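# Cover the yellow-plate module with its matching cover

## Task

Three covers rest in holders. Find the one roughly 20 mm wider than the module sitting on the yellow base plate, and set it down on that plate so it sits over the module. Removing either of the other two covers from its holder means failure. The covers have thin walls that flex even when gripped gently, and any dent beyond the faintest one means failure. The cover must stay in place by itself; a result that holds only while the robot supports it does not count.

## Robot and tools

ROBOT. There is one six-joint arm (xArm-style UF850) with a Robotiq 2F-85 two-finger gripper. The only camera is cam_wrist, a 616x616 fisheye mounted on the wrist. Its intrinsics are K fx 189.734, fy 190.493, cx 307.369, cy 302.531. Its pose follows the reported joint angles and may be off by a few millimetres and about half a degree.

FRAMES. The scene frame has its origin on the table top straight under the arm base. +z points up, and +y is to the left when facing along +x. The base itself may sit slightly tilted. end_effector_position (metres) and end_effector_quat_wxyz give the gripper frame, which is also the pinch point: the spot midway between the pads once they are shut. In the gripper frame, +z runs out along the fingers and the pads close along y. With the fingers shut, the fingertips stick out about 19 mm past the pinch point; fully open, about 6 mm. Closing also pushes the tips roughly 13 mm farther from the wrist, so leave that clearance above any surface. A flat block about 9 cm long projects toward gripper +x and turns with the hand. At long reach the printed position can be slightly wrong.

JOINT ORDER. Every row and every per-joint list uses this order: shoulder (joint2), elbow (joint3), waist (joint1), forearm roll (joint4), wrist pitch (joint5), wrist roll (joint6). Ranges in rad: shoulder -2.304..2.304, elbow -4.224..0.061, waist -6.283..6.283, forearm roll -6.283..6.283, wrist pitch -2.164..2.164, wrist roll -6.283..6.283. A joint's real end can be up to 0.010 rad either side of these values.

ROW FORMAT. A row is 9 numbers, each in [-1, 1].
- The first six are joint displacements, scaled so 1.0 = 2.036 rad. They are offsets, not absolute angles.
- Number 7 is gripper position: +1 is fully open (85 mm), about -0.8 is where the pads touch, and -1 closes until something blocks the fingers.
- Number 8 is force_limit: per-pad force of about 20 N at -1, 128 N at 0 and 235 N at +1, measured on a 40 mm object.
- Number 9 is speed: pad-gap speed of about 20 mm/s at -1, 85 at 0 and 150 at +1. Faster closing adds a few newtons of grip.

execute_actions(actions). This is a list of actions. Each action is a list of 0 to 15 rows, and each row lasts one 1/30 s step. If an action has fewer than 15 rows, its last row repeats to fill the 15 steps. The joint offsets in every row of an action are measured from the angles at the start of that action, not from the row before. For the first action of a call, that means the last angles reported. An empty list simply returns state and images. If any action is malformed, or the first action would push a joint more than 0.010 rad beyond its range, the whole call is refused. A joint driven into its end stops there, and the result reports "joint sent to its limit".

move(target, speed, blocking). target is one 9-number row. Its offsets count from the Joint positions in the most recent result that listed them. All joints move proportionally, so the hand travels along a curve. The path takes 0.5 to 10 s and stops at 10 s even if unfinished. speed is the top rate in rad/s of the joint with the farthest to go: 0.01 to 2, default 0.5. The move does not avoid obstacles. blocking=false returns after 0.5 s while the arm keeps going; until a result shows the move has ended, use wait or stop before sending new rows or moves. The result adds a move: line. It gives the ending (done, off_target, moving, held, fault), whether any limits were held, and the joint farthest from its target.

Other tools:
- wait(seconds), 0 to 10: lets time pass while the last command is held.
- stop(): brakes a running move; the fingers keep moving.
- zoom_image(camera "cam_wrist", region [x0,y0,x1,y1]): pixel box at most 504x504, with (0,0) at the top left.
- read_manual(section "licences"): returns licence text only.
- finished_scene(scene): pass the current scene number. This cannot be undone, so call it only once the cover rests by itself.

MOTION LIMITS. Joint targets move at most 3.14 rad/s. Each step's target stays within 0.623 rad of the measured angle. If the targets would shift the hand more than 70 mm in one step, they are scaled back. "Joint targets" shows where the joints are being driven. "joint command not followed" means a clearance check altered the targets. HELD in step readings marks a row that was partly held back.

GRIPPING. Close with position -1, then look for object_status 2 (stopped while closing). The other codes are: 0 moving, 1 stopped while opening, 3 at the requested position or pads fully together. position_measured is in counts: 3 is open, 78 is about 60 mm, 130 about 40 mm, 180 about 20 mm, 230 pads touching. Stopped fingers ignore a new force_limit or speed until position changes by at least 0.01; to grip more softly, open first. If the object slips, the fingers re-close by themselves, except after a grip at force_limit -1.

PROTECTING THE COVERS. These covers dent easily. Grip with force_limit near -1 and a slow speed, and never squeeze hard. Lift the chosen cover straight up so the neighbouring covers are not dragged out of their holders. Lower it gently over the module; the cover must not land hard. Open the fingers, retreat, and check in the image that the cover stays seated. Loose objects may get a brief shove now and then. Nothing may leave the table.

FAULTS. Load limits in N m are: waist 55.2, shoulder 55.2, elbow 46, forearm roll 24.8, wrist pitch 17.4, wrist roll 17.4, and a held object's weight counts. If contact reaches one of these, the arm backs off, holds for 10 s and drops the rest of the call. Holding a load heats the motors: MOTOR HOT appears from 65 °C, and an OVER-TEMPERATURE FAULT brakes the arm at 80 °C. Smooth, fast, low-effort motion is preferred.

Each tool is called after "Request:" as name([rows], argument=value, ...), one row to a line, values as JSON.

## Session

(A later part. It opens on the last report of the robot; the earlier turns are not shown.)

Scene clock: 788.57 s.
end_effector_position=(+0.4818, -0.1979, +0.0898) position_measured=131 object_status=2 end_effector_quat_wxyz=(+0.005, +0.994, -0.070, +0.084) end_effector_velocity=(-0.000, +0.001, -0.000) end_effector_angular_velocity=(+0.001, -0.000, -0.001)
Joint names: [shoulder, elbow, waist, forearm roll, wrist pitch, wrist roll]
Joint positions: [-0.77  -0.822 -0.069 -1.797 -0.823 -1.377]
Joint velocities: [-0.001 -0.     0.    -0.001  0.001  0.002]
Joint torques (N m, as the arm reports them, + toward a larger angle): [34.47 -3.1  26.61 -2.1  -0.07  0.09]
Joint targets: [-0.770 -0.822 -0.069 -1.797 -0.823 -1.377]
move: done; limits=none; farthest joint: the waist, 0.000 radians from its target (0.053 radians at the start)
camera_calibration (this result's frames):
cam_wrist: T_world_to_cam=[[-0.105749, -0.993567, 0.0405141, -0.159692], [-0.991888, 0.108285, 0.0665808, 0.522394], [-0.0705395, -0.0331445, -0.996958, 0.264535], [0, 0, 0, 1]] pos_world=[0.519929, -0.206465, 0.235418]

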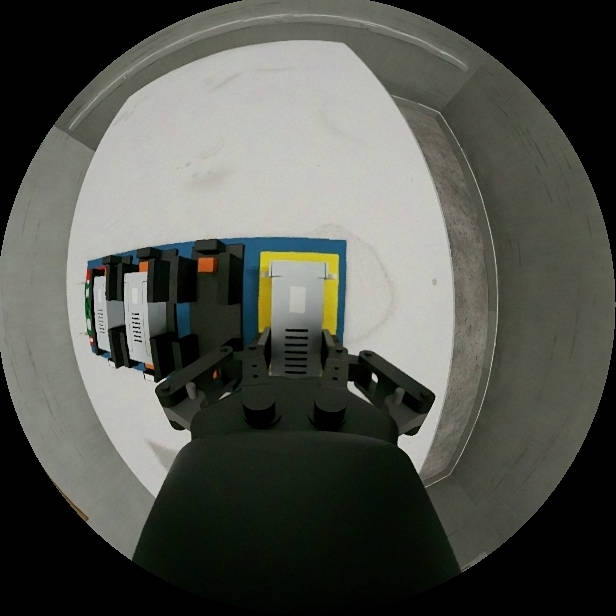

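Request:
move(target=[-0.02446, -0.0101, -0.0214, -0.03407, -0.0029, 0.01874, -0.98, -0.62, -1], speed=0.04)

Request:
zoom_image(camera="cam_wrist", region=[225, 225, 375, 375])

Scene clock: 813.03 s.
end_effector_position=(+0.4817, -0.1979, +0.0629) position_measured=131 object_status=2 end_effector_quat_wxyz=(+0.005, +0.994, -0.070, +0.084) end_effector_velocity=(-0.000, +0.001, -0.000) end_effector_angular_velocity=(+0.002, +0.000, -0.001)
Joint names: [shoulder, elbow, waist, forearm roll, wrist pitch, wrist roll]
Joint positions: [-0.819 -0.843 -0.113 -1.866 -0.829 -1.338]
Joint velocities: [-0.001 -0.    -0.    -0.001  0.002  0.002]
Joint torques (N m, as the arm reports them, + toward a larger angle): [34.59 -2.16 28.3  -1.63  0.28  0.17]
Joint targets: [-0.819 -0.843 -0.113 -1.866 -0.829 -1.338]
move: done; limits=none; farthest joint: the shoulder, 0.001 radians from its target (0.050 radians at the start)
camera_calibration (this result's frames):
cam_wrist: T_world_to_cam=[[-0.105338, -0.993605, 0.0406539, -0.158759], [-0.9919, 0.107899, 0.0670173, 0.523989], [-0.0709752, -0.0332652, -0.996923, 0.237869], [0, 0, 0, 1]] pos_world=[0.519905, -0.206369, 0.208475]

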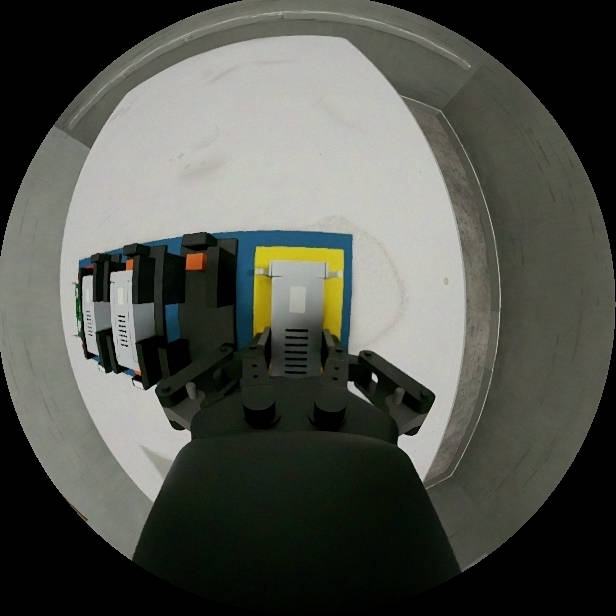

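Region (225, 225, 375, 375) of cam_wrist's 616x616 image, scaled by 3.360, with more detail than that image has.

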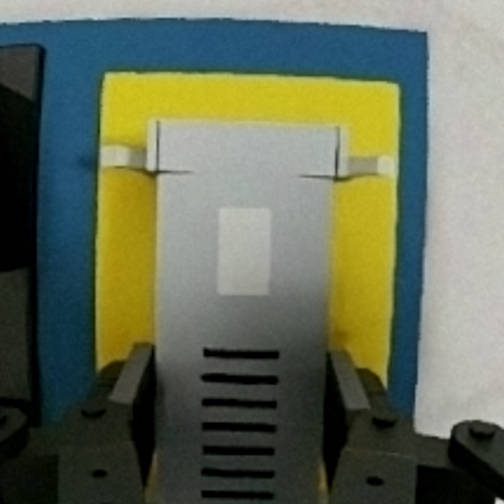

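Request:
move(target=[-0.0055, -0.0025, -0.00476, -0.00758, -0.0008, 0.0042, -0.98, -0.62, -1], speed=0.02)

Scene clock: 817.93 s.
end_effector_position=(+0.4817, -0.1978, +0.0569) position_measured=131 object_status=2 end_effector_quat_wxyz=(+0.005, +0.994, -0.070, +0.084) end_effector_velocity=(+0.000, -0.000, +0.000) end_effector_angular_velocity=(-0.000, -0.001, -0.000)
Joint names: [shoulder, elbow, waist, forearm roll, wrist pitch, wrist roll]
Joint positions: [-0.83  -0.848 -0.122 -1.881 -0.83  -1.33 ]
Joint velocities: [ 0.    -0.    -0.    -0.001  0.     0.   ]
Joint torques (N m, as the arm reports them, + toward a larger angle): [34.51 -1.92 29.27 -1.48  0.34  0.17]
Joint targets: [-0.830 -0.848 -0.122 -1.881 -0.830 -1.330]
move: done; limits=none; farthest joint: the waist, 0.001 radians from its target (0.010 radians at the start)
camera_calibration (this result's frames):
cam_wrist: T_world_to_cam=[[-0.10563, -0.993579, 0.0405453, -0.158332], [-0.991887, 0.108175, 0.0667751, 0.524483], [-0.0707323, -0.0331629, -0.996944, 0.231826], [0, 0, 0, 1]] pos_world=[0.519901, -0.206363, 0.202514]

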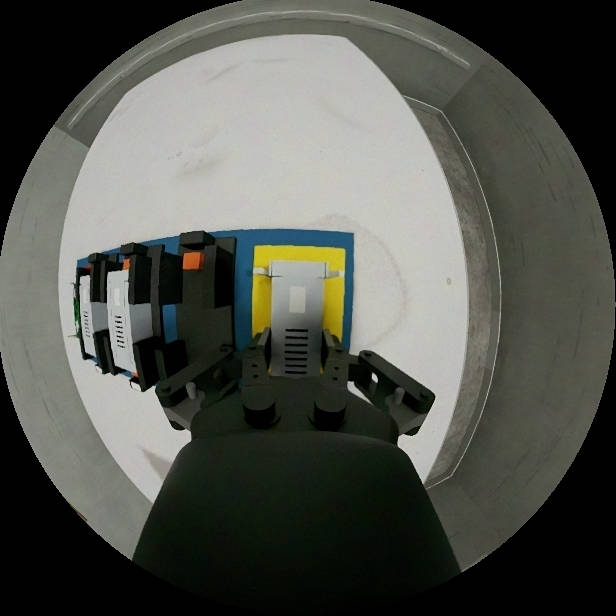

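No contact yet. Another 3 mm.

Request:
move(target=[-0.00275, -0.00125, -0.00238, -0.00379, -0.0004, 0.0021, -0.98, -0.62, -1], speed=0.012)

Scene clock: 820.87 s.
end_effector_position=(+0.4817, -0.1978, +0.0539) position_measured=131 object_status=2 end_effector_quat_wxyz=(+0.005, +0.994, -0.070, +0.084) end_effector_velocity=(-0.000, +0.000, -0.000) end_effector_angular_velocity=(-0.001, +0.000, +0.001)
Joint names: [shoulder, elbow, waist, forearm roll, wrist pitch, wrist roll]
Joint positions: [-0.836 -0.851 -0.127 -1.889 -0.831 -1.326]
Joint velocities: [-0.001 -0.    -0.    -0.001 -0.001 -0.   ]
Joint torques (N m, as the arm reports them, + toward a larger angle): [34.43 -2.08 29.04 -1.71  0.37  0.13]
Joint targets: [-0.836 -0.851 -0.127 -1.889 -0.831 -1.326]
move: done; limits=none; farthest joint: the waist, 0.000 radians from its target (0.005 radians at the start)
camera_calibration (this result's frames):
cam_wrist: T_world_to_cam=[[-0.105825, -0.993562, 0.0404491, -0.158083], [-0.991875, 0.108359, 0.0666473, 0.524709], [-0.0706012, -0.0330675, -0.996956, 0.228807], [0, 0, 0, 1]] pos_world=[0.51987, -0.206356, 0.199534]

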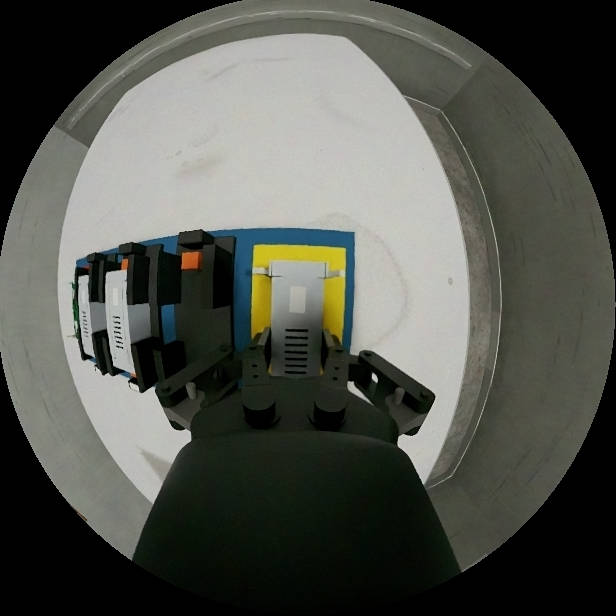

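Request:
move(target=[-0.00275, -0.00125, -0.00238, -0.00379, -0.0004, 0.0021, -0.98, -0.62, -1], speed=0.012)

Scene clock: 824.07 s.
end_effector_position=(+0.4817, -0.1978, +0.0509) position_measured=131 object_status=2 end_effector_quat_wxyz=(+0.005, +0.994, -0.071, +0.084) end_effector_velocity=(+0.001, -0.000, +0.000) end_effector_angular_velocity=(+0.000, -0.001, -0.001)
Joint names: [shoulder, elbow, waist, forearm roll, wrist pitch, wrist roll]
Joint positions: [-0.841 -0.853 -0.132 -1.897 -0.832 -1.321]
Joint velocities: [ 0.001 -0.    -0.    -0.001  0.001  0.   ]
Joint torques (N m, as the arm reports them, + toward a larger angle): [35.09 -1.71 29.8  -1.27  0.44  0.14]
Joint targets: [-0.842 -0.853 -0.132 -1.897 -0.832 -1.321]
move: done; limits=none; farthest joint: the waist, 0.000 radians from its target (0.005 radians at the start)
camera_calibration (this result's frames):
cam_wrist: T_world_to_cam=[[-0.105961, -0.993554, 0.0402878, -0.157836], [-0.99187, 0.108479, 0.0665261, 0.524897], [-0.0704676, -0.0329111, -0.996971, 0.225794], [0, 0, 0, 1]] pos_world=[0.519816, -0.206328, 0.19655]

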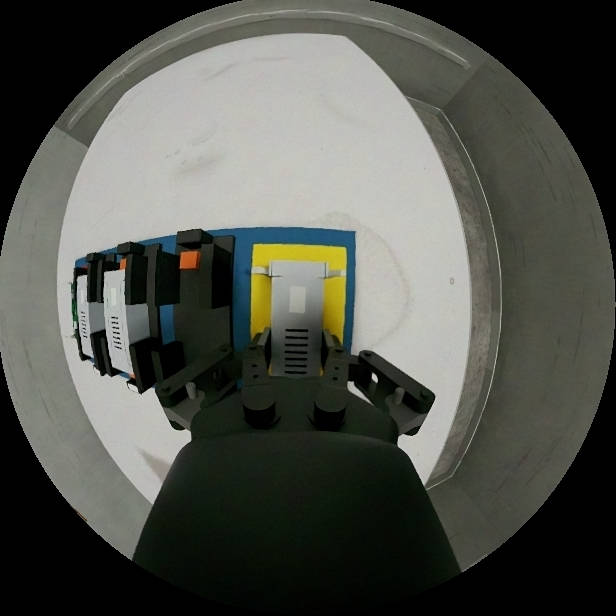

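Request:
move(target=[-0.00275, -0.00133, -0.00238, -0.00379, -0.0005, 0.0021, -0.98, -0.62, -1], speed=0.012)

Scene clock: 828.23 s.
end_effector_position=(+0.4818, -0.1977, +0.0483) position_measured=131 object_status=2 end_effector_quat_wxyz=(+0.005, +0.994, -0.071, +0.084) end_effector_velocity=(+0.000, +0.000, -0.000) end_effector_angular_velocity=(+0.001, -0.000, -0.001)
Joint names: [shoulder, elbow, waist, forearm roll, wrist pitch, wrist roll]
Joint positions: [-0.847 -0.855 -0.136 -1.904 -0.833 -1.317]
Joint velocities: [-0.    -0.    -0.    -0.001  0.001  0.001]
Joint torques (N m, as the arm reports them, + toward a larger angle): [27.04 -4.28 20.39 -2.2   0.48  0.16]
Joint targets: [-0.847 -0.856 -0.137 -1.904 -0.833 -1.317]
move: done; limits=none; farthest joint: the waist, 0.001 radians from its target (0.005 radians at the start)
camera_calibration (this result's frames):
cam_wrist: T_world_to_cam=[[-0.105985, -0.993543, 0.0404794, -0.157674], [-0.991919, 0.108491, 0.0657785, 0.52522], [-0.0697454, -0.0331808, -0.997013, 0.222828], [0, 0, 0, 1]] pos_world=[0.519806, -0.206244, 0.193996]

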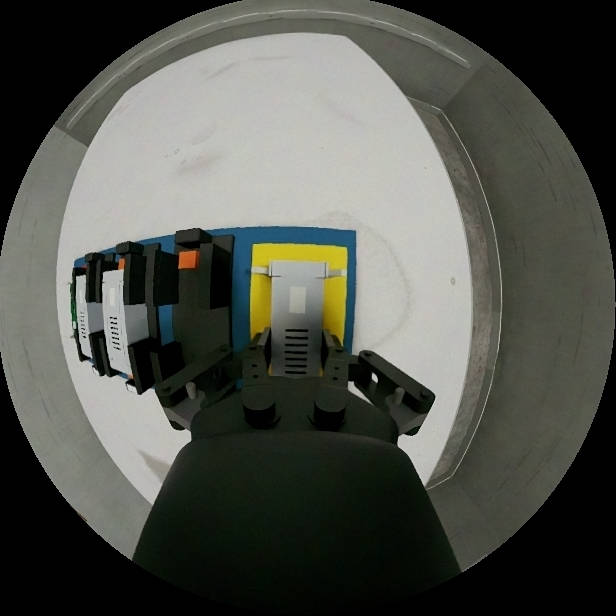

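Contact made. Release now.

Request:
execute_actions([
  [[0,0,0,0,0,0,0.4,-1,-0.3]],
])

Request:
move(target=[0.0381, 0.0161, 0.0333, 0.0531, 0.0048, -0.0292, 0.4, -1, -0.3], speed=0.25)

Request:
zoom_image(camera="cam_wrist", region=[225, 225, 375, 375])

Scene clock: 832.73 s.
end_effector_position=(+0.4817, -0.1977, +0.0482) position_measured=79 object_status=0 end_effector_quat_wxyz=(+0.005, +0.994, -0.071, +0.084) end_effector_velocity=(+0.001, +0.000, +0.001) end_effector_angular_velocity=(-0.001, -0.002, -0.000)
Joint names: [shoulder, elbow, waist, forearm roll, wrist pitch, wrist roll]
Joint positions: [-0.847 -0.855 -0.136 -1.904 -0.833 -1.317]
Joint velocities: [ 0.001  0.     0.002  0.    -0.001  0.001]
Joint torques (N m, as the arm reports them, + toward a larger angle): [34.82 -1.74 29.02 -1.53 -0.09  0.13]
Joint targets: [-0.847 -0.855 -0.136 -1.904 -0.833 -1.317]
Step readings (joint positions):
0: [-0.847 -0.856 -0.137 -1.904 -0.833 -1.317]
1: [-0.847 -0.856 -0.137 -1.904 -0.833 -1.317]
2: [-0.847 -0.856 -0.137 -1.904 -0.833 -1.317]
4: [-0.848 -0.856 -0.137 -1.904 -0.833 -1.317]
8: [-0.847 -0.855 -0.137 -1.904 -0.833 -1.317]
15: Joint positions above
camera_calibration (this result's frames):
cam_wrist: T_world_to_cam=[[-0.10603, -0.99354, 0.0404469, -0.157655], [-0.991898, 0.108542, 0.0660012, 0.525137], [-0.069965, -0.0331211, -0.996999, 0.222827], [0, 0, 0, 1]] pos_world=[0.519757, -0.206256, 0.193875]

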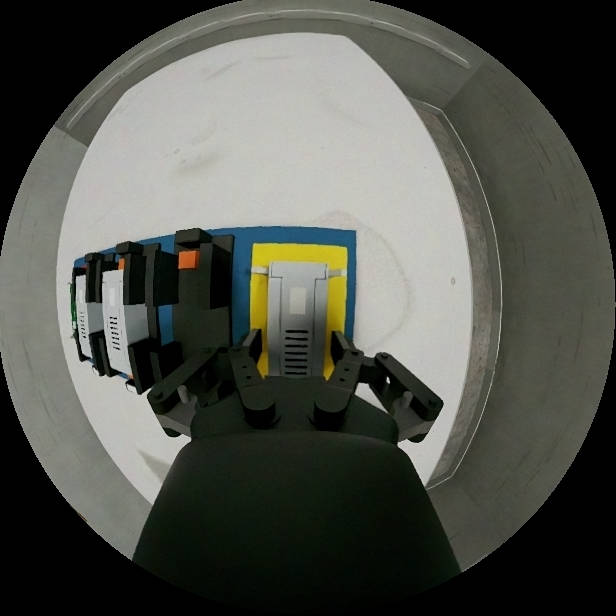

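Scene clock: 833.60 s.
end_effector_position=(+0.4819, -0.1980, +0.0901) position_measured=78 object_status=3 end_effector_quat_wxyz=(+0.005, +0.994, -0.071, +0.084) end_effector_velocity=(+0.001, -0.000, +0.001) end_effector_angular_velocity=(+0.001, -0.001, -0.001)
Joint names: [shoulder, elbow, waist, forearm roll, wrist pitch, wrist roll]
Joint positions: [-0.769 -0.823 -0.068 -1.796 -0.823 -1.377]
Joint velocities: [ 0.002  0.     0.002  0.002  0.001 -0.   ]
Joint torques (N m, as the arm reports them, + toward a larger angle): [33.94 -2.69 26.81 -1.37 -0.07  0.22]
Joint targets: [-0.769 -0.822 -0.068 -1.796 -0.823 -1.377]
move: done; limits=none; farthest joint: the waist, 0.000 radians from its target (0.068 radians at the start)
camera_calibration (this result's frames):
cam_wrist: T_world_to_cam=[[-0.105992, -0.99352, 0.0410331, -0.159675], [-0.991879, 0.108554, 0.066268, 0.522602], [-0.0702929, -0.033676, -0.996958, 0.26459], [0, 0, 0, 1]] pos_world=[0.520032, -0.20646, 0.235705]

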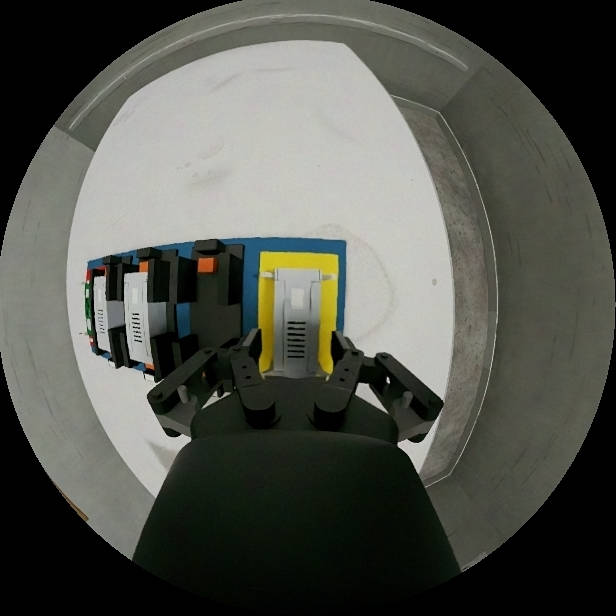

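Region (225, 225, 375, 375) of cam_wrist's 616x616 image, scaled by 3.360, with more detail than that image has.

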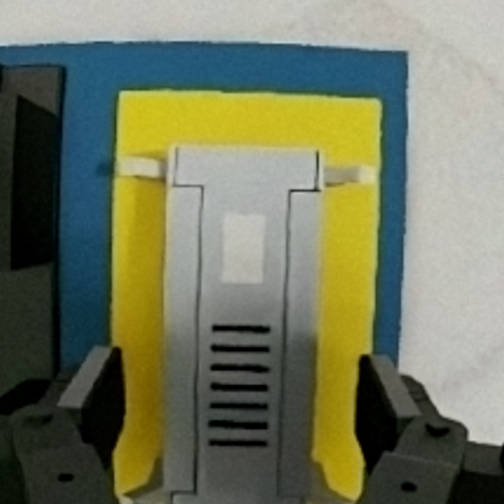

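Request:
finished_scene(scene=1)

The scene is finished: the task was done.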